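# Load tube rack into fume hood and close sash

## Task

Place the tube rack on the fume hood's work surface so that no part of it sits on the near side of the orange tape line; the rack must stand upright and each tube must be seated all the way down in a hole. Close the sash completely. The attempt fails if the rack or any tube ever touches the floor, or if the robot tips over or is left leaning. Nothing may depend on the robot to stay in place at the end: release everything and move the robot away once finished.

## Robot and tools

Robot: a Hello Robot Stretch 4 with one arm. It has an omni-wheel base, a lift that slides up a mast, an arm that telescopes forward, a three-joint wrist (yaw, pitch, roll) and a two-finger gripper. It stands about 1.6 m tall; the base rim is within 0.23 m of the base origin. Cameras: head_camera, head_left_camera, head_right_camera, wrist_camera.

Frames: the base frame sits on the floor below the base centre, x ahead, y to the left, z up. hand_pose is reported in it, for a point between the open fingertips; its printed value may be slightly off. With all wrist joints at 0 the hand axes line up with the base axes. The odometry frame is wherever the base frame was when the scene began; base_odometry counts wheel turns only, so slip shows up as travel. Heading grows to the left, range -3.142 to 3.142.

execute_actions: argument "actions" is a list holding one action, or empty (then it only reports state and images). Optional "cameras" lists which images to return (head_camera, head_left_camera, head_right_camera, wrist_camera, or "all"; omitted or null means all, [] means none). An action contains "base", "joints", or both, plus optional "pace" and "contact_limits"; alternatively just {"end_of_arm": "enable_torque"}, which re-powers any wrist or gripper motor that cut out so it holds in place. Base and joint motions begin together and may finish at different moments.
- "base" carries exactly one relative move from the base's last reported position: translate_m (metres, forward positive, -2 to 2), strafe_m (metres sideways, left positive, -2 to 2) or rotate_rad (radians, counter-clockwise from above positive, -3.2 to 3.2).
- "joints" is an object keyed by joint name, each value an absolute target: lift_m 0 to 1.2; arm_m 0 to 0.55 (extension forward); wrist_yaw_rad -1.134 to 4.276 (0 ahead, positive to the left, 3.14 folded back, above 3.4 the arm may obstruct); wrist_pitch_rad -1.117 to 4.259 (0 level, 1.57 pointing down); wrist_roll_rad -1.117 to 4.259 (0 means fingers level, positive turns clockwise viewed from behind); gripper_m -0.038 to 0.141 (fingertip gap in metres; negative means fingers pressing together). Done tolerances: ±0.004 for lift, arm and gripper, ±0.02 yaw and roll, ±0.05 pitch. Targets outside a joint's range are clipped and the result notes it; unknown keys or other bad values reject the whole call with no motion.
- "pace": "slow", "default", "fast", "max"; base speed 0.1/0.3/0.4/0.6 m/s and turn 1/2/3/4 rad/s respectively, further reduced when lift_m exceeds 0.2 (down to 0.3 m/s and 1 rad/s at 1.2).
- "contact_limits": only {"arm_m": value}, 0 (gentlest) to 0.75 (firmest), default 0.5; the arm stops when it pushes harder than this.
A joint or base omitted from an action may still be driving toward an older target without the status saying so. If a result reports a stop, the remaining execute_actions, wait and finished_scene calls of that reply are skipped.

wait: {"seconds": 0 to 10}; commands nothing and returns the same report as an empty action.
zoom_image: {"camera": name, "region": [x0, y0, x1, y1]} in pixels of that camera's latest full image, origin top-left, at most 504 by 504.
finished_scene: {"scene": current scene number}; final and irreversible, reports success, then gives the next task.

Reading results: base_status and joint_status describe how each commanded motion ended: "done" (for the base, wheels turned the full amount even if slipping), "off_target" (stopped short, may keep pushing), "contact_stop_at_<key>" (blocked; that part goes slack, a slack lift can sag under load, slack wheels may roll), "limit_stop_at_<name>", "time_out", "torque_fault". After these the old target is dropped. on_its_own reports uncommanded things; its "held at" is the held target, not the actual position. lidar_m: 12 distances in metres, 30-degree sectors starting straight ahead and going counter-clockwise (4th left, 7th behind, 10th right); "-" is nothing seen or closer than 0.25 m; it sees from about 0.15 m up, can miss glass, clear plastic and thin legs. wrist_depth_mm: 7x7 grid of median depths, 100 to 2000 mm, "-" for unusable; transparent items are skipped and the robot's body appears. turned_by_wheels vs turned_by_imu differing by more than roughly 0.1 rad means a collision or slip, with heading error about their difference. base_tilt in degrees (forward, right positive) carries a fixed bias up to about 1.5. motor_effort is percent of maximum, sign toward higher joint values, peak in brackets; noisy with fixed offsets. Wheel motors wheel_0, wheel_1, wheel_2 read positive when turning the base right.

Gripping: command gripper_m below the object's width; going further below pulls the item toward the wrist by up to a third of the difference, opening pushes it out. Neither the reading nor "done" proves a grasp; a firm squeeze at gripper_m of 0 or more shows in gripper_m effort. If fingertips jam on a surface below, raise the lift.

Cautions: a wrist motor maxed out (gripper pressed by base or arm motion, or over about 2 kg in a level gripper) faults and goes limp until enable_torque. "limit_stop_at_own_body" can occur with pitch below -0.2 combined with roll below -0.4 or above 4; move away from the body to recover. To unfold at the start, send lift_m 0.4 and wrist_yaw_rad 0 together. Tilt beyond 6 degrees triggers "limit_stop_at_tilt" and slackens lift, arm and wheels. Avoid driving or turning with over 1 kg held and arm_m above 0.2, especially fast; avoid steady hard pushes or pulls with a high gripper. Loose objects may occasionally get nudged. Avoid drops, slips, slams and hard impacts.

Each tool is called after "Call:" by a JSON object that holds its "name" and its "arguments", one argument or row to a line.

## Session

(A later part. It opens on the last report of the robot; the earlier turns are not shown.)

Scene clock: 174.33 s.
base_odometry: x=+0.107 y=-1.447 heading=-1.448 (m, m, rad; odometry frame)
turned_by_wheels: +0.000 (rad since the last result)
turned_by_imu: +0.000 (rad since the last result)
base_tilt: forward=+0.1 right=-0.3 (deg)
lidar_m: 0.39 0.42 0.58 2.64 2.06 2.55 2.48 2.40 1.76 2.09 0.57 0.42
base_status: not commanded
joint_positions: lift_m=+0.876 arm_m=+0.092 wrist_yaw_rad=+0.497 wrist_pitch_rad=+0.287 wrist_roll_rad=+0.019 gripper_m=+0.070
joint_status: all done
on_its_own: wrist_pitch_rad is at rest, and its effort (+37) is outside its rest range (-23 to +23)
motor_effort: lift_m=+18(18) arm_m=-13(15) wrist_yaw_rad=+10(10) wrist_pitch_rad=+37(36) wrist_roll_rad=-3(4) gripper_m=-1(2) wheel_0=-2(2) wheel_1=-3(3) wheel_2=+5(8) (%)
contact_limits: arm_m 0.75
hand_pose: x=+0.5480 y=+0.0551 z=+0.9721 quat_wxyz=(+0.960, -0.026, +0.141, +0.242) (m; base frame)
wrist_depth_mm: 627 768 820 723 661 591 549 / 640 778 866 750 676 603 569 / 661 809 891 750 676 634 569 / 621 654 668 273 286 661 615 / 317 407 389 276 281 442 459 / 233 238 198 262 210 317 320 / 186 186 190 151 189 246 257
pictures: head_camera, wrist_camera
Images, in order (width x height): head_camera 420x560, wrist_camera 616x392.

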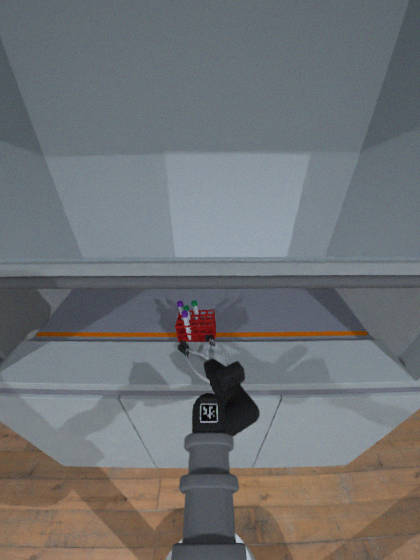

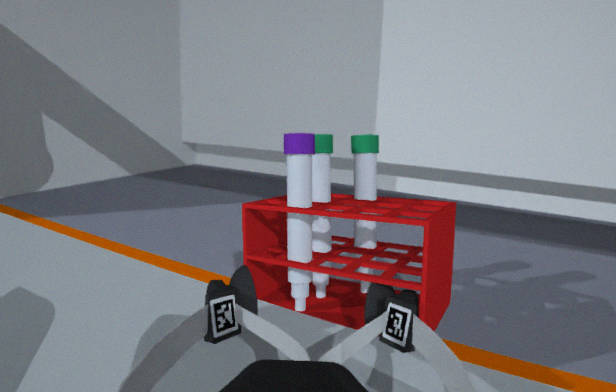

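Call:
{"name": "execute_actions", "arguments": {
  "actions": [
    {"joints":{"arm_m":0.32,"lift_m":0.868},"pace":"slow"}
  ],
  "cameras": []
}}

Call:
{"name": "execute_actions", "arguments": {
  "actions": [
    {"joints":{"wrist_roll_rad":0.5,"lift_m":0.882},"pace":"slow"}
  ],
  "cameras": ["wrist_camera"]
}}

Call:
{"name": "execute_actions", "arguments": {
  "actions": [
    {"joints":{"arm_m":0.27},"pace":"slow"}
  ],
  "cameras": ["wrist_camera"]
}}

Scene clock: 178.37 s.
base_odometry: x=+0.107 y=-1.447 heading=-1.449 (m, m, rad; odometry frame)
turned_by_wheels: +0.000 (rad since the last result)
turned_by_imu: +0.005 (rad since the last result)
base_tilt: forward=+0.0 right=-0.3 (deg)
lidar_m: 0.39 0.41 0.58 2.64 2.05 2.57 2.49 2.37 1.76 2.09 0.58 0.41
base_status: not commanded
joint_positions: lift_m=+0.868 arm_m=+0.319 wrist_yaw_rad=+0.500 wrist_pitch_rad=+0.301 wrist_roll_rad=+0.018 gripper_m=+0.070
joint_status: all done
motor_effort: lift_m=+18(17) arm_m=+8(12) wrist_yaw_rad=+1(18) wrist_pitch_rad=-5(56) wrist_roll_rad=-1(10) gripper_m=-2(7) wheel_0=-1(2) wheel_1=-1(11) wheel_2=-1(10) (%)
hand_pose: x=+0.7733 y=+0.0554 z=+0.9607 quat_wxyz=(+0.958, -0.029, +0.148, +0.243) (m; base frame)
wrist_depth_mm: 627 640 549 480 436 394 364 / 640 668 569 504 449 402 373 / 640 715 609 277 466 415 384 / 525 544 554 259 492 469 430 / 345 353 287 258 330 384 389 / 257 263 211 248 211 279 282 / 207 202 212 154 208 218 223
pictures: none
No camera images: the call's "cameras" was empty. Leave "cameras" out to get every camera's image.

Scene clock: 179.33 s.
base_odometry: x=+0.107 y=-1.447 heading=-1.449 (m, m, rad; odometry frame)
turned_by_wheels: +0.000 (rad since the last result)
turned_by_imu: +0.000 (rad since the last result)
base_tilt: forward=+0.1 right=-0.4 (deg)
lidar_m: 0.38 0.41 0.57 2.64 2.04 2.59 2.48 2.37 1.76 2.10 0.56 0.41
base_status: not commanded
joint_positions: lift_m=+0.882 arm_m=+0.319 wrist_yaw_rad=+0.500 wrist_pitch_rad=+0.294 wrist_roll_rad=+0.497 gripper_m=+0.070
joint_status: all done
motor_effort: lift_m=+20(27) arm_m=+7(7) wrist_yaw_rad=-1(1) wrist_pitch_rad=+14(15) wrist_roll_rad=+9(8) gripper_m=-3(3) wheel_0=-1(1) wheel_1=-1(1) wheel_2=+0(1) (%)
hand_pose: x=+0.7739 y=+0.0558 z=+0.9764 quat_wxyz=(+0.938, +0.201, +0.198, +0.202) (m; base frame)
wrist_depth_mm: 544 508 466 433 404 382 359 / 585 535 496 459 427 399 399 / 634 580 530 253 480 452 407 / 683 634 554 243 430 355 303 / 668 707 277 250 255 277 244 / 627 492 212 253 208 224 202 / 433 332 293 156 206 186 177
pictures: wrist_camera
Images, in order (width x height): wrist_camera 616x392.

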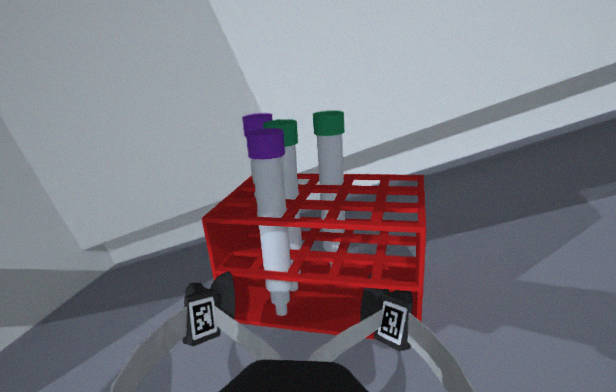

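Scene clock: 181.03 s.
base_odometry: x=+0.107 y=-1.447 heading=-1.449 (m, m, rad; odometry frame)
turned_by_wheels: +0.000 (rad since the last result)
turned_by_imu: +0.000 (rad since the last result)
base_tilt: forward=+0.2 right=-0.2 (deg)
lidar_m: 0.39 0.40 0.58 2.63 2.05 2.58 2.49 2.39 1.77 2.10 0.56 0.41
base_status: not commanded
joint_positions: lift_m=+0.882 arm_m=+0.271 wrist_yaw_rad=+0.500 wrist_pitch_rad=+0.294 wrist_roll_rad=+0.497 gripper_m=+0.070
joint_status: all done
motor_effort: lift_m=+20(20) arm_m=-8(8) wrist_yaw_rad=+1(1) wrist_pitch_rad=+16(16) wrist_roll_rad=+8(8) gripper_m=-2(1) wheel_0=-1(1) wheel_1=-1(1) wheel_2=-1(0) (%)
hand_pose: x=+0.7265 y=+0.0558 z=+0.9764 quat_wxyz=(+0.938, +0.201, +0.198, +0.202) (m; base frame)
wrist_depth_mm: 603 559 512 477 452 415 399 / 640 591 549 512 477 445 449 / 691 647 585 254 535 492 407 / 699 691 609 241 427 359 304 / 676 750 277 249 255 274 243 / 621 496 213 252 208 224 202 / 442 329 293 155 206 186 177
pictures: wrist_camera
Images, in order (width x height): wrist_camera 616x392.

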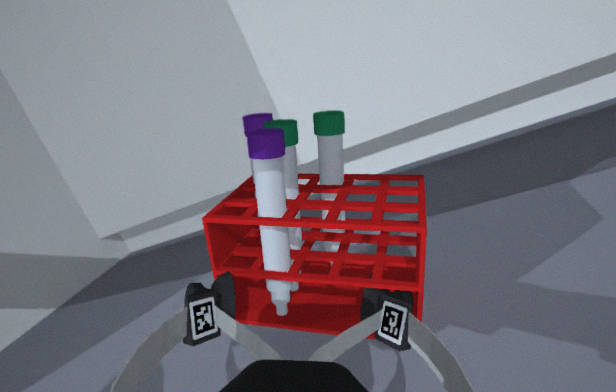

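Call:
{"name": "execute_actions", "arguments": {
  "actions": [
    {"joints":{"wrist_roll_rad":0.018,"lift_m":0.868,"gripper_m":0.141}}
  ],
  "cameras": ["wrist_camera","head_camera"]
}}

Scene clock: 183.47 s.
base_odometry: x=+0.107 y=-1.447 heading=-1.449 (m, m, rad; odometry frame)
turned_by_wheels: +0.000 (rad since the last result)
turned_by_imu: -0.001 (rad since the last result)
base_tilt: forward=+0.2 right=-0.2 (deg)
lidar_m: 0.39 0.41 0.57 2.64 2.04 2.57 2.48 2.37 1.75 2.09 0.56 0.40
base_status: not commanded
joint_positions: lift_m=+0.868 arm_m=+0.271 wrist_yaw_rad=+0.500 wrist_pitch_rad=+0.302 wrist_roll_rad=+0.019 gripper_m=+0.141
joint_status: all done
motor_effort: lift_m=+14(19) arm_m=-7(8) wrist_yaw_rad=+1(6) wrist_pitch_rad=-8(15) wrist_roll_rad=-1(4) gripper_m=+1(2) wheel_0=-1(1) wheel_1=-1(1) wheel_2=+0(0) (%)
hand_pose: x=+0.7257 y=+0.0554 z=+0.9607 quat_wxyz=(+0.958, -0.028, +0.148, +0.243) (m; base frame)
wrist_depth_mm: 627 691 609 535 480 433 402 / 634 723 627 559 496 445 410 / 647 741 676 539 496 462 424 / 521 539 554 249 268 500 473 / 343 355 364 228 259 243 387 / 258 211 268 240 216 216 278 / 206 207 213 150 217 212 222
pictures: head_camera, wrist_camera
Images, in order (width x height): head_camera 420x560, wrist_camera 616x392.

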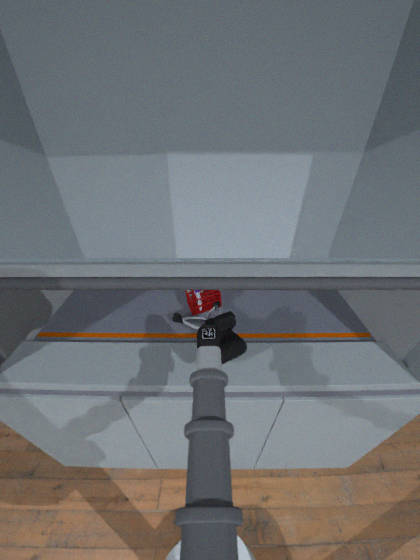

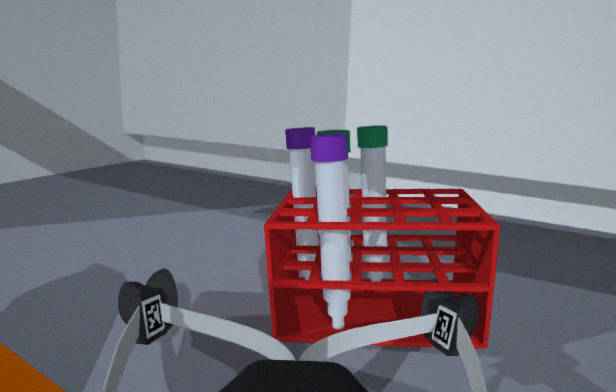

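Call:
{"name": "execute_actions", "arguments": {
  "actions": [
    {"joints":{"gripper_m":0.09,"wrist_pitch_rad":0.25}}
  ],
  "cameras": ["wrist_camera"]
}}

Call:
{"name": "zoom_image", "arguments": {
  "camera": "wrist_camera",
  "region": [300,200,600,392]
}}

Scene clock: 185.23 s.
base_odometry: x=+0.107 y=-1.447 heading=-1.449 (m, m, rad; odometry frame)
turned_by_wheels: +0.000 (rad since the last result)
turned_by_imu: +0.000 (rad since the last result)
base_tilt: forward=+0.2 right=-0.3 (deg)
lidar_m: 0.39 0.40 0.59 2.64 2.03 2.58 2.46 2.39 1.78 2.09 0.58 0.41
base_status: not commanded
joint_positions: lift_m=+0.868 arm_m=+0.271 wrist_yaw_rad=+0.500 wrist_pitch_rad=+0.254 wrist_roll_rad=+0.018 gripper_m=+0.090
joint_status: all done
motor_effort: lift_m=+14(14) arm_m=-7(7) wrist_yaw_rad=+0(1) wrist_pitch_rad=-13(15) wrist_roll_rad=-1(1) gripper_m=-2(2) wheel_0=-1(1) wheel_1=-1(1) wheel_2=+0(0) (%)
hand_pose: x=+0.7291 y=+0.0572 z=+0.9740 quat_wxyz=(+0.961, -0.022, +0.125, +0.244) (m; base frame)
wrist_depth_mm: 627 699 609 544 488 442 404 / 634 715 634 549 496 452 415 / 640 732 654 539 512 462 421 / 615 661 683 234 521 492 439 / 394 407 283 242 265 445 452 / 283 286 224 244 213 309 309 / 224 220 229 155 225 236 242
pictures: wrist_camera
Images, in order (width x height): wrist_camera 616x392.

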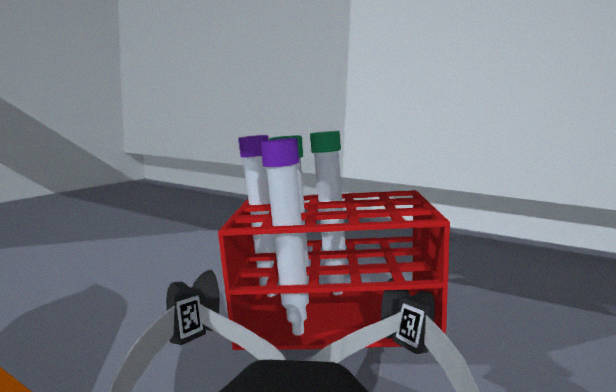

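Region (300, 200, 600, 392) of wrist_camera's 616x392 image, scaled by 1.680; it fills the top 323 rows of this view, and the rest is white.

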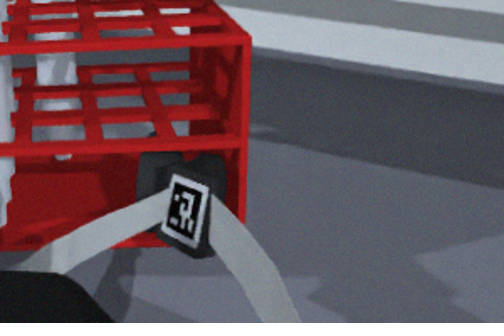

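Call:
{"name": "execute_actions", "arguments": {
  "actions": [
    {"joints":{"arm_m":0.45,"wrist_yaw_rad":-1.0},"pace":"slow"}
  ]
}}

Call:
{"name": "execute_actions", "arguments": {
  "actions": [
    {"joints":{"arm_m":0.55},"base":{"strafe_m":0.05},"pace":"slow"}
  ]
}}

Scene clock: 189.17 s.
base_odometry: x=+0.107 y=-1.447 heading=-1.448 (m, m, rad; odometry frame)
turned_by_wheels: +0.000 (rad since the last result)
turned_by_imu: -0.001 (rad since the last result)
base_tilt: forward=+0.0 right=-0.3 (deg)
lidar_m: 0.39 0.40 0.59 2.64 2.05 2.57 2.47 2.37 1.76 2.09 0.55 0.41
base_status: not commanded
joint_positions: lift_m=+0.868 arm_m=+0.449 wrist_yaw_rad=-1.000 wrist_pitch_rad=+0.252 wrist_roll_rad=+0.018 gripper_m=+0.090
joint_status: all done
motor_effort: lift_m=+14(15) arm_m=+7(7) wrist_yaw_rad=+2(45) wrist_pitch_rad=-6(13) wrist_roll_rad=+0(1) gripper_m=-1(3) wheel_0=+0(1) wheel_1=-1(1) wheel_2=+4(4) (%)
hand_pose: x=+0.6969 y=-0.2824 z=+0.9747 quat_wxyz=(+0.870, +0.068, +0.106, -0.477) (m; base frame)
wrist_depth_mm: 407 484 603 564 496 436 399 / 413 496 615 569 504 449 410 / 421 512 634 591 504 459 418 / 459 544 661 591 290 455 424 / 392 410 424 373 270 355 413 / 285 289 223 303 214 315 290 / 225 222 231 156 229 241 230
pictures: head_camera, head_left_camera, head_right_camera, wrist_camera
Images, in order (width x height): head_camera 420x560, head_left_camera 420x672, head_right_camera 420x672, wrist_camera 616x392.

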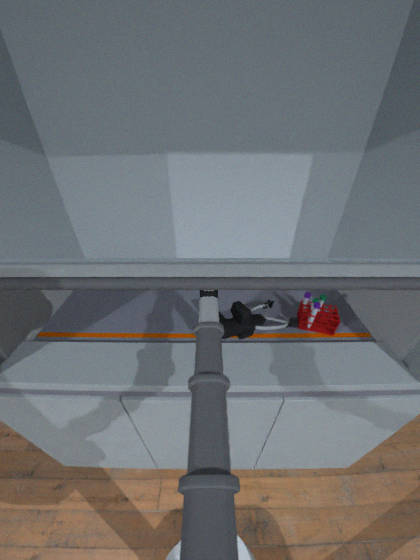

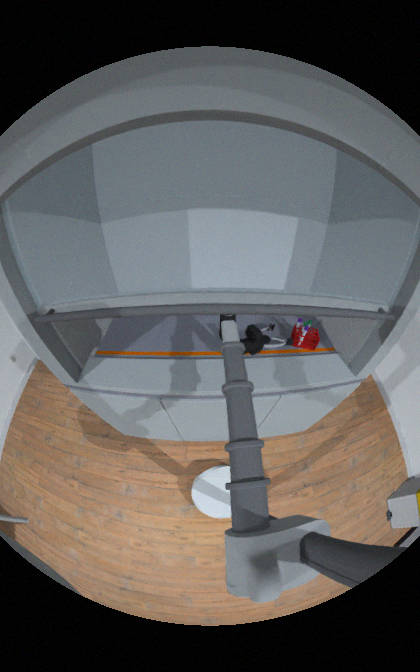

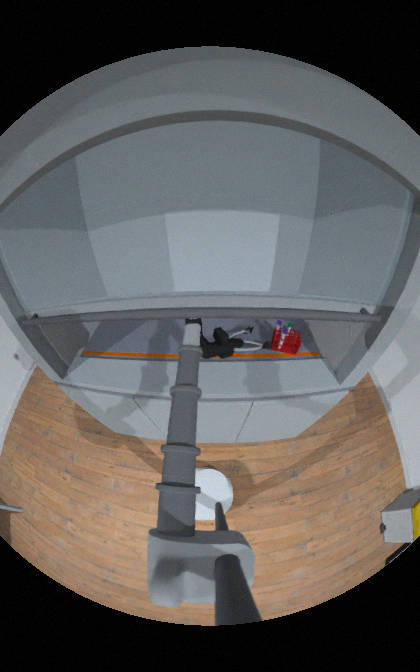

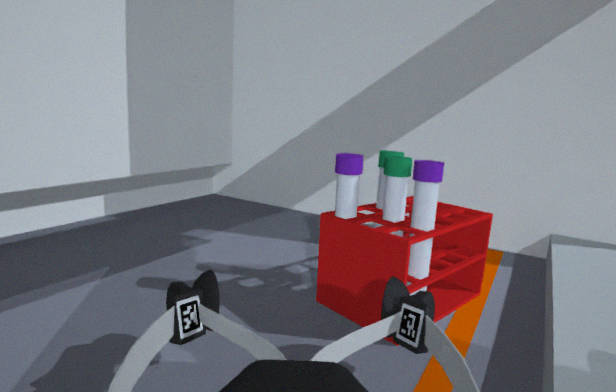

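Scene clock: 191.47 s.
base_odometry: x=+0.157 y=-1.441 heading=-1.448 (m, m, rad; odometry frame)
turned_by_wheels: +0.000 (rad since the last result)
turned_by_imu: -0.001 (rad since the last result)
base_tilt: forward=+0.2 right=-0.2 (deg)
lidar_m: 0.40 0.42 0.57 2.59 2.00 2.55 2.49 2.45 1.80 2.14 0.56 0.39
base_status: done
joint_positions: lift_m=+0.868 arm_m=+0.549 wrist_yaw_rad=-1.000 wrist_pitch_rad=+0.252 wrist_roll_rad=+0.018 gripper_m=+0.090
joint_status: all done
motor_effort: lift_m=+14(15) arm_m=+7(12) wrist_yaw_rad=+2(2) wrist_pitch_rad=-6(7) wrist_roll_rad=+0(0) gripper_m=-2(1) wheel_0=-4(7) wheel_1=+6(9) wheel_2=+0(4) (%)
hand_pose: x=+0.7969 y=-0.2824 z=+0.9746 quat_wxyz=(+0.870, +0.068, +0.106, -0.477) (m; base frame)
wrist_depth_mm: 320 382 488 585 549 480 442 / 327 392 500 615 554 492 452 / 330 399 512 634 569 504 459 / 345 436 559 640 580 319 277 / 370 407 421 436 442 283 257 / 283 289 223 307 215 281 255 / 226 221 230 156 229 240 244
pictures: head_camera, head_left_camera, head_right_camera, wrist_camera
Images, in order (width x height): head_camera 420x560, head_left_camera 420x672, head_right_camera 420x672, wrist_camera 616x392.

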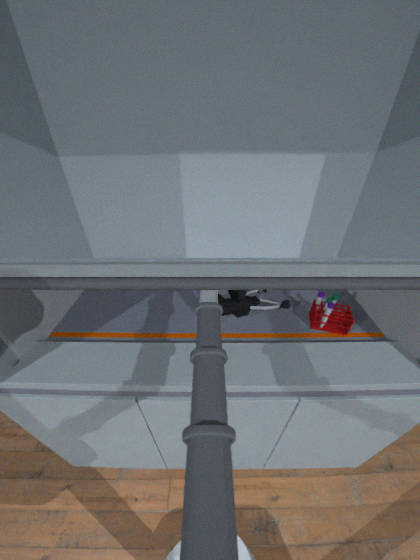

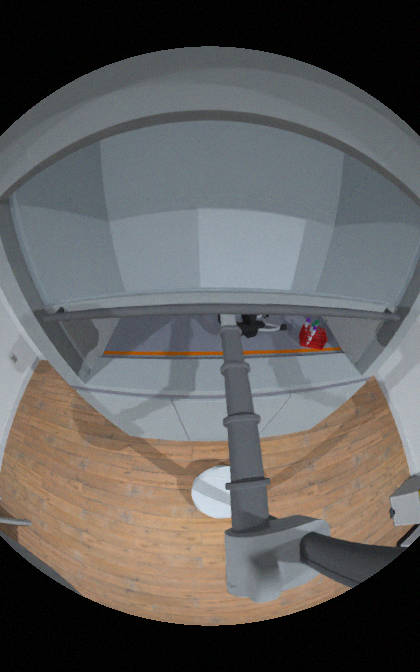

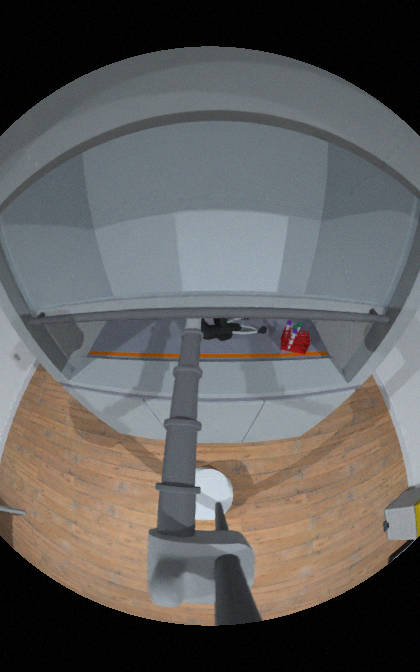

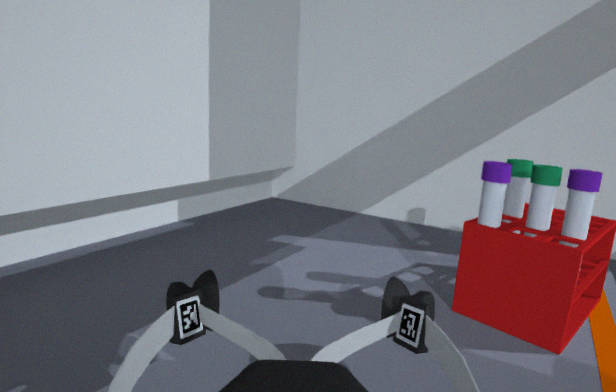

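Call:
{"name": "execute_actions", "arguments": {
  "actions": [
    {"joints":{"lift_m":0.95,"gripper_m":0.0,"wrist_pitch_rad":0.0,"wrist_yaw_rad":-0.3,"arm_m":0.4}}
  ],
  "cameras": []
}}

Call:
{"name": "execute_actions", "arguments": {
  "actions": [
    {"joints":{"wrist_yaw_rad":0,"arm_m":0.05}}
  ],
  "cameras": []
}}

Call:
{"name": "execute_actions", "arguments": {
  "actions": [
    {"base":{"strafe_m":-0.39},"joints":{"wrist_pitch_rad":0.45}}
  ],
  "cameras": ["head_camera","wrist_camera"]
}}

Scene clock: 193.77 s.
base_odometry: x=+0.157 y=-1.441 heading=-1.448 (m, m, rad; odometry frame)
turned_by_wheels: +0.000 (rad since the last result)
turned_by_imu: -0.001 (rad since the last result)
base_tilt: forward=+0.1 right=-0.2 (deg)
lidar_m: 0.37 0.40 0.58 2.59 1.99 2.56 2.50 2.45 1.82 2.15 0.58 0.42
base_status: not commanded
joint_positions: lift_m=+0.950 arm_m=+0.401 wrist_yaw_rad=-0.300 wrist_pitch_rad=+0.002 wrist_roll_rad=+0.018 gripper_m=+0.000
joint_status: all done
motor_effort: lift_m=+22(21) arm_m=-7(7) wrist_yaw_rad=+1(3) wrist_pitch_rad=-9(13) wrist_roll_rad=+0(1) gripper_m=-7(8) wheel_0=-3(3) wheel_1=+6(6) wheel_2=+0(0) (%)
hand_pose: x=+0.8219 y=-0.1688 z=+1.1272 quat_wxyz=(+0.989, +0.009, +0.000, -0.150) (m; base frame)
wrist_depth_mm: 392 415 445 488 521 569 603 / 392 418 445 484 521 569 591 / 389 415 445 480 517 574 591 / 387 415 442 480 521 564 585 / 389 413 442 480 512 564 585 / 387 410 430 204 512 559 574 / 384 402 433 173 176 603 585
pictures: none
No camera images: the call's "cameras" was empty. Leave "cameras" out to get every camera's image.

Scene clock: 195.93 s.
base_odometry: x=+0.157 y=-1.441 heading=-1.448 (m, m, rad; odometry frame)
turned_by_wheels: +0.000 (rad since the last result)
turned_by_imu: -0.001 (rad since the last result)
base_tilt: forward=+0.2 right=-0.3 (deg)
lidar_m: 0.38 0.41 0.58 2.58 2.01 2.55 2.49 2.46 1.80 2.14 0.57 0.41
base_status: not commanded
joint_positions: lift_m=+0.950 arm_m=+0.051 wrist_yaw_rad=+0.000 wrist_pitch_rad=+0.002 wrist_roll_rad=+0.018 gripper_m=+0.000
joint_status: all done
motor_effort: lift_m=+22(22) arm_m=-7(9) wrist_yaw_rad=+1(10) wrist_pitch_rad=-8(8) wrist_roll_rad=+0(0) gripper_m=-7(6) wheel_0=-3(3) wheel_1=+6(6) wheel_2=+0(0) (%)
hand_pose: x=+0.5107 y=-0.0874 z=+1.1272 quat_wxyz=(+1.000, +0.009, +0.001, +0.000) (m; base frame)
wrist_depth_mm: 768 778 798 798 809 798 788 / 778 778 788 788 788 788 788 / 778 778 788 788 798 798 788 / 778 778 778 768 778 788 788 / 759 778 768 778 778 778 798 / 788 768 768 203 768 778 788 / 585 574 559 173 176 668 634
pictures: none
No camera images: the call's "cameras" was empty. Leave "cameras" out to get every camera's image.

Scene clock: 198.57 s.
base_odometry: x=-0.230 y=-1.489 heading=-1.448 (m, m, rad; odometry frame)
turned_by_wheels: +0.000 (rad since the last result)
turned_by_imu: +0.000 (rad since the last result)
base_tilt: forward=+0.2 right=-0.2 (deg)
lidar_m: 0.38 0.40 0.57 2.98 2.36 2.60 2.48 1.90 1.46 1.74 1.81 0.40
base_status: done
joint_positions: lift_m=+0.950 arm_m=+0.051 wrist_yaw_rad=+0.000 wrist_pitch_rad=+0.452 wrist_roll_rad=+0.018 gripper_m=+0.000
joint_status: all done
motor_effort: lift_m=+21(21) arm_m=-7(7) wrist_yaw_rad=+1(2) wrist_pitch_rad=-6(6) wrist_roll_rad=+0(0) gripper_m=-6(6) wheel_0=+2(14) wheel_1=-2(13) wheel_2=+0(1) (%)
hand_pose: x=+0.4817 y=-0.0874 z=+1.0020 quat_wxyz=(+0.975, +0.009, +0.224, -0.002) (m; base frame)
wrist_depth_mm: 691 691 691 691 691 377 271 / 732 723 723 732 715 375 271 / 768 788 798 759 707 373 264 / 517 530 427 413 554 368 263 / 392 397 402 392 421 364 266 / 268 272 276 204 285 287 264 / 226 225 222 174 176 241 240
pictures: head_camera, wrist_camera
Images, in order (width x height): head_camera 420x560, wrist_camera 616x392.

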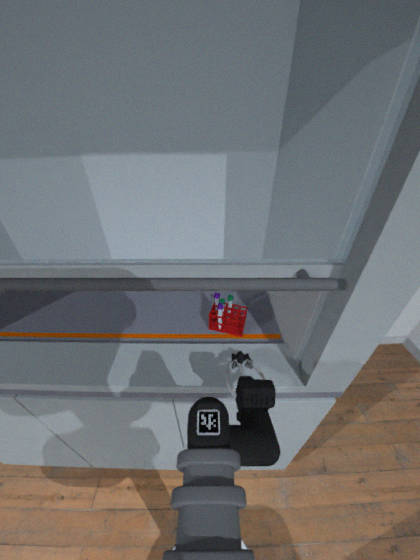

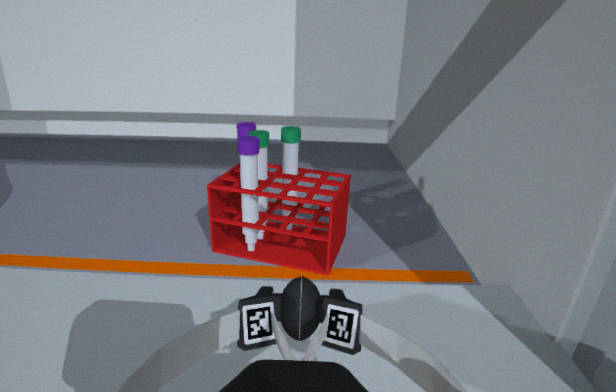

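Call:
{"name": "execute_actions", "arguments": {
  "actions": [
    {"joints":{"arm_m":0.13,"wrist_yaw_rad":-0.08}}
  ],
  "cameras": []
}}

Call:
{"name": "execute_actions", "arguments": {
  "actions": [
    {"joints":{"lift_m":0.905}}
  ],
  "cameras": ["wrist_camera"]
}}

Scene clock: 200.17 s.
base_odometry: x=-0.230 y=-1.489 heading=-1.448 (m, m, rad; odometry frame)
turned_by_wheels: +0.000 (rad since the last result)
turned_by_imu: +0.000 (rad since the last result)
base_tilt: forward=+0.3 right=-0.2 (deg)
lidar_m: 0.39 0.42 0.57 2.99 2.37 2.59 2.49 1.91 1.45 1.74 1.82 0.39
base_status: not commanded
joint_positions: lift_m=+0.950 arm_m=+0.129 wrist_yaw_rad=-0.080 wrist_pitch_rad=+0.452 wrist_roll_rad=+0.018 gripper_m=+0.000
joint_status: all done
motor_effort: lift_m=+21(21) arm_m=+7(8) wrist_yaw_rad=+1(4) wrist_pitch_rad=-6(7) wrist_roll_rad=+0(1) gripper_m=-7(6) wheel_0=+2(2) wheel_1=-2(2) wheel_2=+0(0) (%)
hand_pose: x=+0.5514 y=-0.1078 z=+1.0020 quat_wxyz=(+0.974, +0.018, +0.223, -0.041) (m; base frame)
wrist_depth_mm: 597 609 621 634 544 309 233 / 627 640 654 661 539 310 235 / 691 707 676 750 544 310 236 / 517 521 325 549 492 310 236 / 389 377 330 368 415 310 235 / 312 319 319 204 330 307 234 / 224 223 220 174 176 239 229
pictures: none
No camera images: the call's "cameras" was empty. Leave "cameras" out to get every camera's image.

Scene clock: 201.23 s.
base_odometry: x=-0.230 y=-1.489 heading=-1.448 (m, m, rad; odometry frame)
turned_by_wheels: +0.000 (rad since the last result)
turned_by_imu: +0.000 (rad since the last result)
base_tilt: forward=+0.0 right=-0.3 (deg)
lidar_m: 0.39 0.40 0.58 2.98 2.35 2.60 2.49 1.90 1.45 1.74 1.82 0.41
base_status: not commanded
joint_positions: lift_m=+0.906 arm_m=+0.129 wrist_yaw_rad=-0.085 wrist_pitch_rad=+0.432 wrist_roll_rad=+0.018 gripper_m=+0.000
joint_status: all done
on_its_own: wrist_yaw_rad is at rest, and its effort (+15) is outside its rest range (-13 to +13); wrist_pitch_rad is at rest, and its effort (+48) is outside its rest range (-23 to +23)
motor_effort: lift_m=+3(13) arm_m=+7(7) wrist_yaw_rad=+15(15) wrist_pitch_rad=+48(49) wrist_roll_rad=+0(0) gripper_m=-2(6) wheel_0=+2(2) wheel_1=-2(2) wheel_2=-1(1) (%)
hand_pose: x=+0.5533 y=-0.1093 z=+0.9636 quat_wxyz=(+0.976, +0.018, +0.214, -0.043) (m; base frame)
wrist_depth_mm: 597 609 615 634 535 303 230 / 627 634 647 676 525 306 233 / 691 707 325 715 535 307 234 / 469 445 315 343 477 309 234 / 343 332 322 342 375 307 233 / 271 277 190 203 290 243 232 / 187 181 186 171 177 201 202
pictures: wrist_camera
Images, in order (width x height): wrist_camera 616x392.

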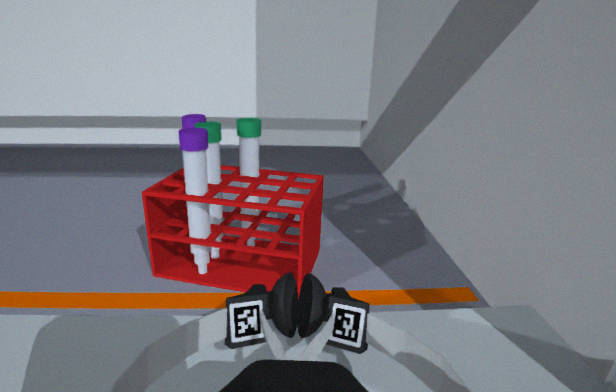

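Pressing on the surface; lift slightly and push the corner post.

Call:
{"name": "execute_actions", "arguments": {
  "actions": [
    {"joints":{"lift_m":0.925}}
  ],
  "cameras": []
}}

Call:
{"name": "execute_actions", "arguments": {
  "actions": [
    {"joints":{"arm_m":0.27},"pace":"slow"}
  ],
  "cameras": ["wrist_camera","head_camera"]
}}

Scene clock: 202.23 s.
base_odometry: x=-0.230 y=-1.489 heading=-1.448 (m, m, rad; odometry frame)
turned_by_wheels: +0.000 (rad since the last result)
turned_by_imu: +0.000 (rad since the last result)
base_tilt: forward=+0.2 right=-0.2 (deg)
lidar_m: 0.39 0.41 0.57 2.97 2.36 2.59 2.49 1.89 1.44 1.75 1.80 0.42
base_status: not commanded
joint_positions: lift_m=+0.925 arm_m=+0.129 wrist_yaw_rad=-0.081 wrist_pitch_rad=+0.450 wrist_roll_rad=+0.018 gripper_m=+0.000
joint_status: all done
motor_effort: lift_m=+21(20) arm_m=+7(7) wrist_yaw_rad=+2(14) wrist_pitch_rad=-2(49) wrist_roll_rad=+0(0) gripper_m=-7(6) wheel_0=+2(2) wheel_1=-2(2) wheel_2=-2(1) (%)
hand_pose: x=+0.5515 y=-0.1080 z=+0.9774 quat_wxyz=(+0.974, +0.018, +0.223, -0.041) (m; base frame)
wrist_depth_mm: 591 609 615 634 535 309 233 / 634 640 654 661 535 310 235 / 691 707 327 732 544 309 236 / 462 462 312 342 462 310 236 / 347 336 325 340 373 312 236 / 277 283 285 203 296 259 234 / 196 193 191 173 175 209 208
pictures: none
No camera images: the call's "cameras" was empty. Leave "cameras" out to get every camera's image.

Scene clock: 204.93 s.
base_odometry: x=-0.230 y=-1.489 heading=-1.448 (m, m, rad; odometry frame)
turned_by_wheels: +0.000 (rad since the last result)
turned_by_imu: -0.001 (rad since the last result)
base_tilt: forward=+0.1 right=-0.2 (deg)
lidar_m: 0.39 0.41 0.57 2.98 2.36 2.60 2.48 1.89 1.45 1.75 1.81 0.41
base_status: not commanded
joint_positions: lift_m=+0.925 arm_m=+0.269 wrist_yaw_rad=-0.080 wrist_pitch_rad=+0.452 wrist_roll_rad=+0.018 gripper_m=+0.000
joint_status: all done
motor_effort: lift_m=+22(22) arm_m=+7(8) wrist_yaw_rad=+1(4) wrist_pitch_rad=-7(8) wrist_roll_rad=+0(0) gripper_m=-6(5) wheel_0=+2(2) wheel_1=-2(2) wheel_2=-1(1) (%)
hand_pose: x=+0.6913 y=-0.1080 z=+0.9770 quat_wxyz=(+0.974, +0.018, +0.223, -0.041) (m; base frame)
wrist_depth_mm: 473 484 488 504 504 309 234 / 504 512 517 525 521 312 236 / 574 574 597 603 544 312 237 / 455 216 289 484 459 314 237 / 343 202 256 287 368 314 238 / 274 212 225 204 290 281 236 / 231 206 224 174 176 247 234
pictures: head_camera, wrist_camera
Images, in order (width x height): head_camera 420x560, wrist_camera 616x392.

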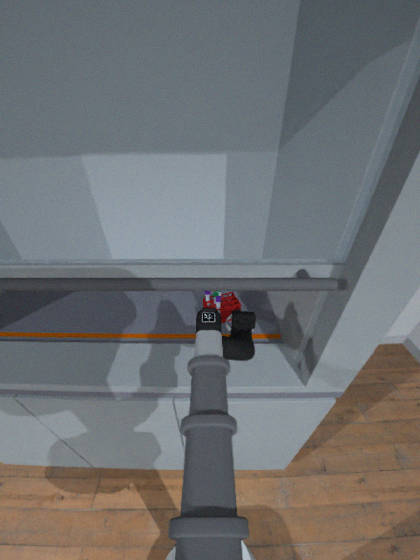

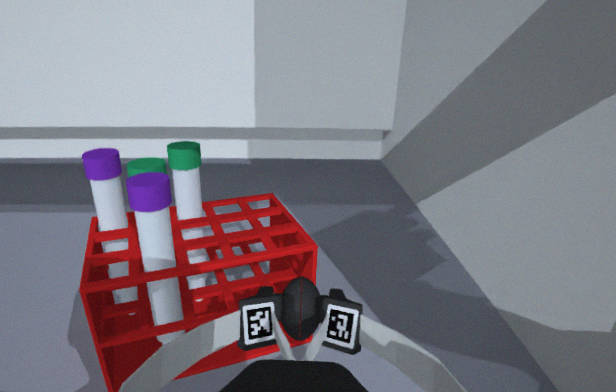

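Call:
{"name": "execute_actions", "arguments": {
  "actions": [
    {"joints":{"arm_m":0.15},"pace":"slow"}
  ],
  "cameras": ["wrist_camera","head_camera"]
}}

Scene clock: 207.67 s.
base_odometry: x=-0.230 y=-1.489 heading=-1.448 (m, m, rad; odometry frame)
turned_by_wheels: +0.000 (rad since the last result)
turned_by_imu: -0.001 (rad since the last result)
base_tilt: forward=+0.2 right=-0.3 (deg)
lidar_m: 0.39 0.41 0.57 2.97 2.36 2.61 2.46 1.90 1.45 1.72 1.82 0.41
base_status: not commanded
joint_positions: lift_m=+0.925 arm_m=+0.151 wrist_yaw_rad=-0.080 wrist_pitch_rad=+0.452 wrist_roll_rad=+0.018 gripper_m=+0.000
joint_status: all done
motor_effort: lift_m=+21(21) arm_m=-7(6) wrist_yaw_rad=+1(1) wrist_pitch_rad=-7(7) wrist_roll_rad=+0(0) gripper_m=-5(6) wheel_0=+2(2) wheel_1=-2(2) wheel_2=-1(1) (%)
hand_pose: x=+0.5739 y=-0.1079 z=+0.9770 quat_wxyz=(+0.974, +0.018, +0.223, -0.041) (m; base frame)
wrist_depth_mm: 580 580 597 609 539 307 233 / 609 615 627 640 539 312 235 / 668 634 359 723 549 312 236 / 455 433 334 430 462 312 236 / 343 347 340 364 366 312 236 / 274 281 283 204 293 282 234 / 195 195 191 174 176 207 206
pictures: head_camera, wrist_camera
Images, in order (width x height): head_camera 420x560, wrist_camera 616x392.

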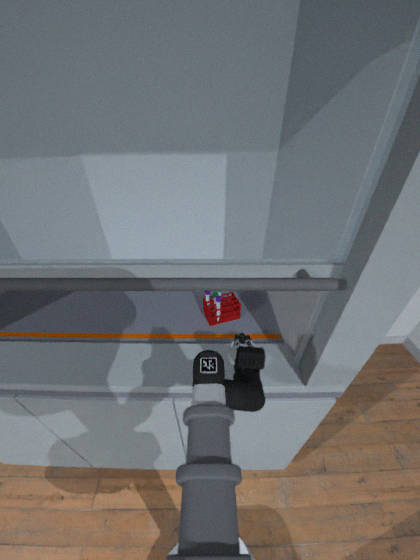

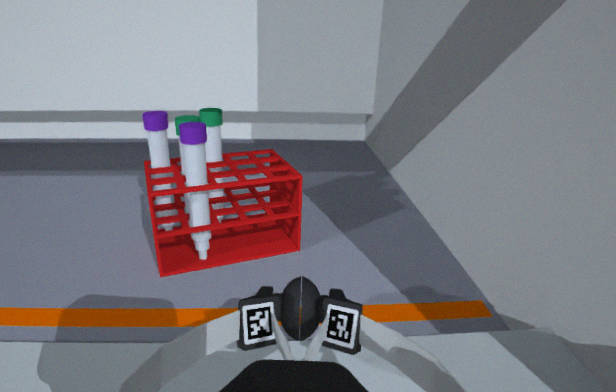

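Call:
{"name": "execute_actions", "arguments": {
  "actions": [
    {"joints":{"arm_m":0.0,"lift_m":0.96}}
  ],
  "cameras": []
}}

Call:
{"name": "execute_actions", "arguments": {
  "actions": [
    {"base":{"translate_m":-0.3},"joints":{"wrist_pitch_rad":-0.1}}
  ],
  "cameras": []
}}

Call:
{"name": "execute_actions", "arguments": {
  "actions": [
    {"joints":{"lift_m":1.2,"wrist_yaw_rad":1.57}}
  ],
  "cameras": []
}}

Call:
{"name": "execute_actions", "arguments": {
  "actions": [
    {"base":{"translate_m":0.16},"joints":{"arm_m":0.376}}
  ],
  "cameras": ["head_camera"]
}}

Call:
{"name": "execute_actions", "arguments": {
  "actions": [
    {"joints":{"lift_m":0.7},"pace":"max"}
  ],
  "cameras": ["head_camera"]
}}

Scene clock: 209.57 s.
base_odometry: x=-0.230 y=-1.489 heading=-1.448 (m, m, rad; odometry frame)
turned_by_wheels: +0.000 (rad since the last result)
turned_by_imu: +0.000 (rad since the last result)
base_tilt: forward=+0.1 right=-0.3 (deg)
lidar_m: 0.38 0.40 0.59 2.99 2.36 2.60 2.49 1.90 1.43 1.74 1.81 0.40
base_status: not commanded
joint_positions: lift_m=+0.960 arm_m=+0.001 wrist_yaw_rad=-0.080 wrist_pitch_rad=+0.452 wrist_roll_rad=+0.018 gripper_m=+0.000
joint_status: all done
motor_effort: lift_m=+22(23) arm_m=-7(8) wrist_yaw_rad=+0(3) wrist_pitch_rad=-7(7) wrist_roll_rad=+0(0) gripper_m=-6(7) wheel_0=+2(2) wheel_1=-2(2) wheel_2=-1(1) (%)
hand_pose: x=+0.4239 y=-0.1079 z=+1.0119 quat_wxyz=(+0.974, +0.018, +0.224, -0.041) (m; base frame)
wrist_depth_mm: 707 723 741 750 535 306 242 / 750 768 768 788 544 306 248 / 820 820 517 866 539 309 259 / 544 554 508 539 512 309 240 / 410 418 424 433 433 312 239 / 283 289 290 204 300 290 238 / 237 238 234 174 175 253 243
pictures: none
No camera images: the call's "cameras" was empty. Leave "cameras" out to get every camera's image.

Scene clock: 212.03 s.
base_odometry: x=-0.267 y=-1.191 heading=-1.449 (m, m, rad; odometry frame)
turned_by_wheels: -0.001 (rad since the last result)
turned_by_imu: +0.000 (rad since the last result)
base_tilt: forward=+0.1 right=-0.3 (deg)
lidar_m: 0.68 0.72 1.00 2.28 2.30 2.28 2.17 1.89 1.31 1.36 1.83 0.72
base_status: done
joint_positions: lift_m=+0.960 arm_m=+0.001 wrist_yaw_rad=-0.080 wrist_pitch_rad=-0.097 wrist_roll_rad=+0.018 gripper_m=+0.000
joint_status: all done
motor_effort: lift_m=+22(22) arm_m=-6(7) wrist_yaw_rad=+1(2) wrist_pitch_rad=-9(15) wrist_roll_rad=-1(0) gripper_m=-8(7) wheel_0=-4(8) wheel_1=-5(8) wheel_2=+2(10) (%)
hand_pose: x=+0.4514 y=-0.1101 z=+1.1660 quat_wxyz=(+0.998, +0.007, -0.049, -0.040) (m; base frame)
wrist_depth_mm: 1160 1160 1205 1205 574 1618 1661 / 1160 1138 1182 1205 564 549 1576 / 1118 1118 1138 1160 549 535 1618 / 1078 1098 1118 1078 530 521 1464 / 1042 1078 1118 1118 530 512 1464 / 1042 1060 1078 204 496 504 1464 / 820 820 732 173 176 488 1430
pictures: none
No camera images: the call's "cameras" was empty. Leave "cameras" out to get every camera's image.

Scene clock: 214.10 s.
base_odometry: x=-0.267 y=-1.191 heading=-1.449 (m, m, rad; odometry frame)
turned_by_wheels: +0.000 (rad since the last result)
turned_by_imu: -0.001 (rad since the last result)
base_tilt: forward=+0.2 right=-0.2 (deg)
lidar_m: 0.67 0.71 0.98 2.24 2.28 2.27 2.17 1.88 1.33 1.37 1.84 0.72
base_status: not commanded
joint_positions: lift_m=+1.200 arm_m=+0.001 wrist_yaw_rad=+1.570 wrist_pitch_rad=-0.098 wrist_roll_rad=+0.018 gripper_m=+0.000
joint_status: all done
motor_effort: lift_m=+22(28) arm_m=-7(7) wrist_yaw_rad=+2(11) wrist_pitch_rad=-9(9) wrist_roll_rad=+0(0) gripper_m=-7(7) wheel_0=-4(4) wheel_1=-5(5) wheel_2=+2(2) (%)
hand_pose: x=+0.2599 y=+0.2870 z=+1.4060 quat_wxyz=(+0.706, +0.041, -0.028, +0.706) (m; base frame)
wrist_depth_mm: 1756 1756 1756 1708 1661 931 647 / - - - - - 946 676 / - - - - - 1008 991 / - - - - - 976 976 / - - - - - 976 976 / - - - 204 - 960 946 / - - - 174 176 931 917
pictures: none
No camera images: the call's "cameras" was empty. Leave "cameras" out to get every camera's image.

Scene clock: 216.57 s.
base_odometry: x=-0.247 y=-1.349 heading=-1.449 (m, m, rad; odometry frame)
turned_by_wheels: +0.000 (rad since the last result)
turned_by_imu: +0.122 (rad since the last result)
base_tilt: forward=-0.6 right=+0.2 (deg)
lidar_m: 0.55 0.62 0.94 2.28 2.34 2.34 2.29 1.79 1.42 1.79 1.84 0.57
base_status: done
joint_positions: lift_m=+1.200 arm_m=+0.374 wrist_yaw_rad=+1.567 wrist_pitch_rad=-0.098 wrist_roll_rad=+0.018 gripper_m=+0.000
joint_status: all done
motor_effort: lift_m=+21(22) arm_m=+14(21) wrist_yaw_rad=+10(84) wrist_pitch_rad=-7(25) wrist_roll_rad=-1(3) gripper_m=-6(16) wheel_0=+5(10) wheel_1=+4(13) wheel_2=-8(13) (%)
hand_pose: x=+0.6331 y=+0.2867 z=+1.4062 quat_wxyz=(+0.707, +0.041, -0.028, +0.705) (m; base frame)
wrist_depth_mm: 1808 1808 1756 1576 904 878 866 / - - - - 878 866 842 / - - - - 866 831 831 / - - - - 842 820 809 / - - - - 831 809 788 / - - - 204 809 788 778 / - - - 174 176 768 759
pictures: head_camera
Images, in order (width x height): head_camera 420x560.

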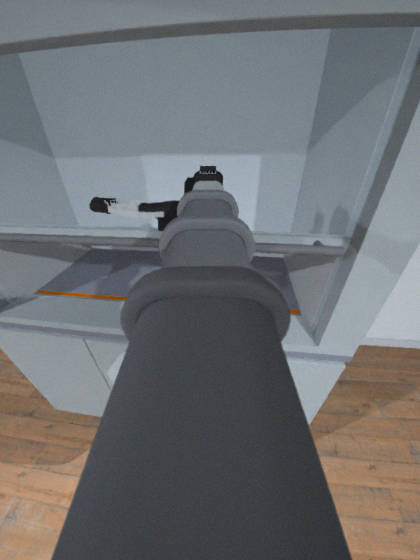

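Scene clock: 217.57 s.
base_odometry: x=-0.247 y=-1.349 heading=-1.449 (m, m, rad; odometry frame)
turned_by_wheels: +0.000 (rad since the last result)
turned_by_imu: +0.008 (rad since the last result)
base_tilt: forward=-0.7 right=+0.1 (deg)
lidar_m: 0.56 0.61 0.97 2.28 2.34 2.34 2.29 1.79 1.41 1.78 1.84 0.56
base_status: not commanded
joint_positions: lift_m=+1.143 arm_m=+0.375 wrist_yaw_rad=+1.566 wrist_pitch_rad=-0.098 wrist_roll_rad=+0.018 gripper_m=+0.000
joint_status: lift_m contact_stop (moved -0.057 of -0.500)
on_its_own: lift_m is slack since a contact_stop (your +0.700 is given up)
motor_effort: lift_m=+18(19) arm_m=+7(14) wrist_yaw_rad=+12(16) wrist_pitch_rad=-6(70) wrist_roll_rad=-1(9) gripper_m=-6(6) wheel_0=+4(5) wheel_1=+3(4) wheel_2=-13(14) (%)
hand_pose: x=+0.6344 y=+0.2867 z=+1.3492 quat_wxyz=(+0.708, +0.041, -0.028, +0.705) (m; base frame)
wrist_depth_mm: 1921 1921 1808 1756 904 878 854 / - - - - 891 854 831 / - - - - 854 842 820 / - - - - 842 820 809 / - - - - 831 798 788 / - - - 204 798 778 759 / - - - 173 175 768 750
pictures: head_camera
Images, in order (width x height): head_camera 420x560.

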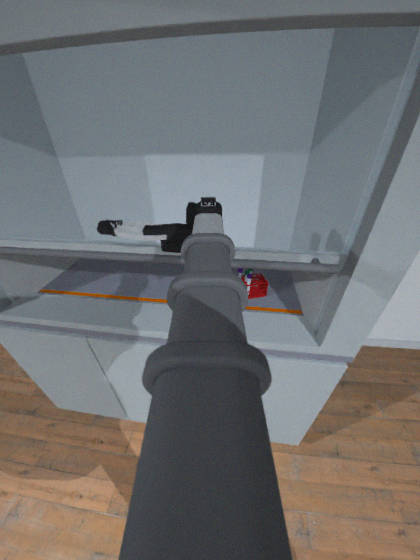

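Call:
{"name": "execute_actions", "arguments": {
  "actions": [
    {"base":{"rotate_rad":-0.13},"joints":{"arm_m":0.34},"pace":"slow"}
  ],
  "cameras": ["head_camera"]
}}

Call:
{"name": "execute_actions", "arguments": {
  "actions": [
    {"joints":{"lift_m":0.7},"pace":"max"}
  ],
  "cameras": ["head_camera"]
}}

Scene clock: 219.33 s.
base_odometry: x=-0.247 y=-1.349 heading=-1.579 (m, m, rad; odometry frame)
turned_by_wheels: -0.130 (rad since the last result)
turned_by_imu: -0.077 (rad since the last result)
base_tilt: forward=+0.2 right=-0.3 (deg)
lidar_m: 0.56 0.61 0.88 2.27 2.27 2.37 2.30 1.86 1.42 1.80 1.91 0.59
base_status: done
joint_positions: lift_m=+1.143 arm_m=+0.341 wrist_yaw_rad=+1.570 wrist_pitch_rad=-0.098 wrist_roll_rad=+0.018 gripper_m=+0.000
joint_status: all done
on_its_own: lift_m is held at +1.143, not at your +0.700, since a contact_stop
motor_effort: lift_m=+17(18) arm_m=-7(9) wrist_yaw_rad=+1(29) wrist_pitch_rad=-8(10) wrist_roll_rad=+1(2) gripper_m=-5(10) wheel_0=+2(23) wheel_1=-1(11) wheel_2=+1(11) (%)
hand_pose: x=+0.5998 y=+0.2871 z=+1.3491 quat_wxyz=(+0.706, +0.041, -0.028, +0.706) (m; base frame)
wrist_depth_mm: 1863 1921 1863 1661 917 917 904 / - - - - 917 904 904 / - - - - 878 878 866 / - - - - 878 854 854 / - - - - 854 842 831 / - - - 204 842 831 831 / - - - 174 176 798 798
pictures: head_camera
Images, in order (width x height): head_camera 420x560.

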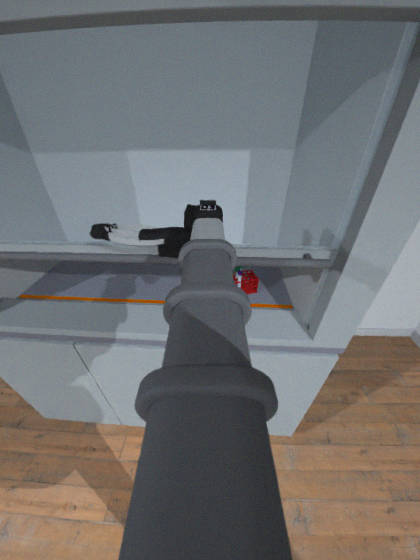

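Scene clock: 220.23 s.
base_odometry: x=-0.247 y=-1.349 heading=-1.579 (m, m, rad; odometry frame)
turned_by_wheels: +0.000 (rad since the last result)
turned_by_imu: +0.000 (rad since the last result)
base_tilt: forward=+0.2 right=-0.2 (deg)
lidar_m: 0.56 0.61 0.89 2.27 2.28 2.35 2.30 1.84 1.42 1.81 1.91 0.58
base_status: not commanded
joint_positions: lift_m=+1.108 arm_m=+0.341 wrist_yaw_rad=+1.570 wrist_pitch_rad=-0.098 wrist_roll_rad=+0.018 gripper_m=+0.000
joint_status: lift_m contact_stop (moved -0.035 of -0.443)
on_its_own: lift_m is slack since a contact_stop (your +0.700 is given up)
motor_effort: lift_m=+18(16) arm_m=-5(7) wrist_yaw_rad=+0(12) wrist_pitch_rad=-7(61) wrist_roll_rad=+1(16) gripper_m=-7(8) wheel_0=+0(1) wheel_1=-1(1) wheel_2=+0(2) (%)
hand_pose: x=+0.5994 y=+0.2870 z=+1.3140 quat_wxyz=(+0.706, +0.041, -0.028, +0.706) (m; base frame)
wrist_depth_mm: - - 1921 1708 917 931 917 / - - - - 891 904 878 / - - - - 878 878 878 / - - - - 842 866 854 / - - - - 866 842 831 / - - - 204 842 820 809 / - - - 173 176 809 798
pictures: head_camera
Images, in order (width x height): head_camera 420x560.

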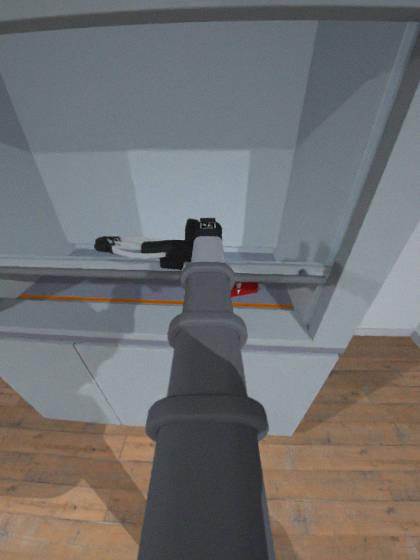

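Working; repeat.

Call:
{"name": "execute_actions", "arguments": {
  "actions": [
    {"joints":{"lift_m":0.7},"pace":"max"}
  ],
  "cameras": []
}}

Scene clock: 221.50 s.
base_odometry: x=-0.247 y=-1.349 heading=-1.579 (m, m, rad; odometry frame)
turned_by_wheels: +0.000 (rad since the last result)
turned_by_imu: +0.000 (rad since the last result)
base_tilt: forward=+0.2 right=-0.3 (deg)
lidar_m: 0.56 0.61 0.87 2.28 2.27 2.37 2.31 1.88 1.42 1.80 1.91 0.59
base_status: not commanded
joint_positions: lift_m=+1.051 arm_m=+0.341 wrist_yaw_rad=+1.570 wrist_pitch_rad=-0.098 wrist_roll_rad=+0.018 gripper_m=+0.000
joint_status: lift_m contact_stop (moved -0.056 of -0.408)
on_its_own: lift_m is slack since a contact_stop (your +0.700 is given up)
motor_effort: lift_m=+18(21) arm_m=-4(4) wrist_yaw_rad=+1(17) wrist_pitch_rad=-7(71) wrist_roll_rad=+1(20) gripper_m=-5(6) wheel_0=+0(1) wheel_1=+0(2) wheel_2=+0(5) (%)
hand_pose: x=+0.5993 y=+0.2870 z=+1.2576 quat_wxyz=(+0.706, +0.041, -0.028, +0.706) (m; base frame)
wrist_depth_mm: - - - 1863 946 904 891 / - - - - 904 891 878 / - - - - 878 866 866 / - - - - 854 842 854 / - - - - 854 842 831 / - - - 204 820 809 809 / - - - 173 176 798 809
pictures: none
No camera images: the call's "cameras" was empty. Leave "cameras" out to get every camera's image.

Call:
{"name": "execute_actions", "arguments": {
  "actions": [
    {"joints":{"lift_m":0.7},"pace":"max"}
  ],
  "cameras": []
}}

Scene clock: 222.63 s.
base_odometry: x=-0.247 y=-1.349 heading=-1.580 (m, m, rad; odometry frame)
turned_by_wheels: +0.000 (rad since the last result)
turned_by_imu: +0.000 (rad since the last result)
base_tilt: forward=+0.2 right=-0.4 (deg)
lidar_m: 0.55 0.61 0.89 2.26 2.27 2.38 2.30 1.86 1.42 1.79 1.90 0.58
base_status: not commanded
joint_positions: lift_m=+0.982 arm_m=+0.341 wrist_yaw_rad=+1.570 wrist_pitch_rad=-0.098 wrist_roll_rad=+0.018 gripper_m=+0.000
joint_status: lift_m contact_stop (moved -0.069 of -0.351)
on_its_own: lift_m is slack since a contact_stop (your +0.700 is given up)
motor_effort: lift_m=+18(16) arm_m=-3(4) wrist_yaw_rad=+3(17) wrist_pitch_rad=-8(80) wrist_roll_rad=+1(23) gripper_m=-5(7) wheel_0=-1(1) wheel_1=-2(5) wheel_2=-2(8) (%)
hand_pose: x=+0.5992 y=+0.2870 z=+1.1889 quat_wxyz=(+0.706, +0.041, -0.028, +0.706) (m; base frame)
wrist_depth_mm: - - - 1921 917 904 931 / - - - - 891 904 891 / - - - - 891 891 878 / - - - - 866 854 854 / - - - - 842 842 842 / - - - 203 831 831 820 / - - - 174 176 809 798
pictures: none
No camera images: the call's "cameras" was empty. Leave "cameras" out to get every camera's image.

Call:
{"name": "execute_actions", "arguments": {
  "actions": [
    {"joints":{"lift_m":0.7},"pace":"max"}
  ],
  "cameras": []
}}

Scene clock: 223.90 s.
base_odometry: x=-0.247 y=-1.349 heading=-1.580 (m, m, rad; odometry frame)
turned_by_wheels: +0.000 (rad since the last result)
turned_by_imu: +0.000 (rad since the last result)
base_tilt: forward=+0.2 right=-0.3 (deg)
lidar_m: 0.57 0.61 0.88 2.27 2.26 2.36 2.30 1.86 1.43 1.80 1.93 0.58
base_status: not commanded
joint_positions: lift_m=+0.900 arm_m=+0.341 wrist_yaw_rad=+1.570 wrist_pitch_rad=-0.098 wrist_roll_rad=+0.018 gripper_m=+0.000
joint_status: lift_m contact_stop (moved -0.083 of -0.282)
on_its_own: lift_m is slack since a contact_stop (your +0.700 is given up)
motor_effort: lift_m=+17(17) arm_m=-3(3) wrist_yaw_rad=+0(21) wrist_pitch_rad=-9(84) wrist_roll_rad=+1(23) gripper_m=-7(6) wheel_0=-1(1) wheel_1=-1(6) wheel_2=-1(9) (%)
hand_pose: x=+0.5992 y=+0.2870 z=+1.1063 quat_wxyz=(+0.706, +0.041, -0.028, +0.706) (m; base frame)
wrist_depth_mm: - - - - 917 931 917 / - - - - 917 891 878 / - - - - 891 878 878 / - - - - 866 842 854 / - - - - 854 842 831 / - - - 204 820 831 820 / - - - 173 176 759 788
pictures: none
No camera images: the call's "cameras" was empty. Leave "cameras" out to get every camera's image.

Call:
{"name": "execute_actions", "arguments": {
  "actions": [
    {"joints":{"lift_m":0.8},"pace":"fast"}
  ],
  "cameras": ["head_camera"]
}}

Scene clock: 225.30 s.
base_odometry: x=-0.247 y=-1.349 heading=-1.580 (m, m, rad; odometry frame)
turned_by_wheels: +0.000 (rad since the last result)
turned_by_imu: -0.001 (rad since the last result)
base_tilt: forward=+0.2 right=-0.3 (deg)
lidar_m: 0.56 0.60 0.86 2.26 2.27 2.36 2.31 1.87 1.45 1.79 1.90 0.57
base_status: not commanded
joint_positions: lift_m=+0.851 arm_m=+0.341 wrist_yaw_rad=+1.572 wrist_pitch_rad=-0.105 wrist_roll_rad=+0.020 gripper_m=+0.000
joint_status: lift_m contact_stop (moved -0.049 of -0.100)
on_its_own: lift_m is slack since a contact_stop (your +0.800 is given up)
motor_effort: lift_m=+13(16) arm_m=-3(3) wrist_yaw_rad=-4(13) wrist_pitch_rad=+11(59) wrist_roll_rad=-5(14) gripper_m=-7(6) wheel_0=-1(1) wheel_1=-1(1) wheel_2=-1(1) (%)
hand_pose: x=+0.5986 y=+0.2870 z=+1.0593 quat_wxyz=(+0.705, +0.044, -0.030, +0.707) (m; base frame)
wrist_depth_mm: - - - - 931 931 904 / - - - - 904 904 891 / - - - - 878 878 854 / - - - - 866 842 866 / - - - - 842 854 831 / - - - 204 820 831 820 / - - - 173 175 621 668
pictures: head_camera
Images, in order (width x height): head_camera 420x560.

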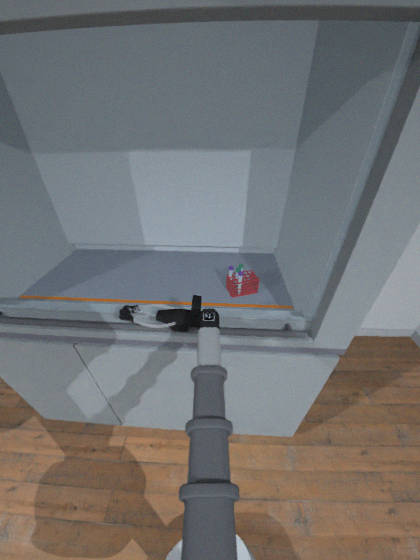

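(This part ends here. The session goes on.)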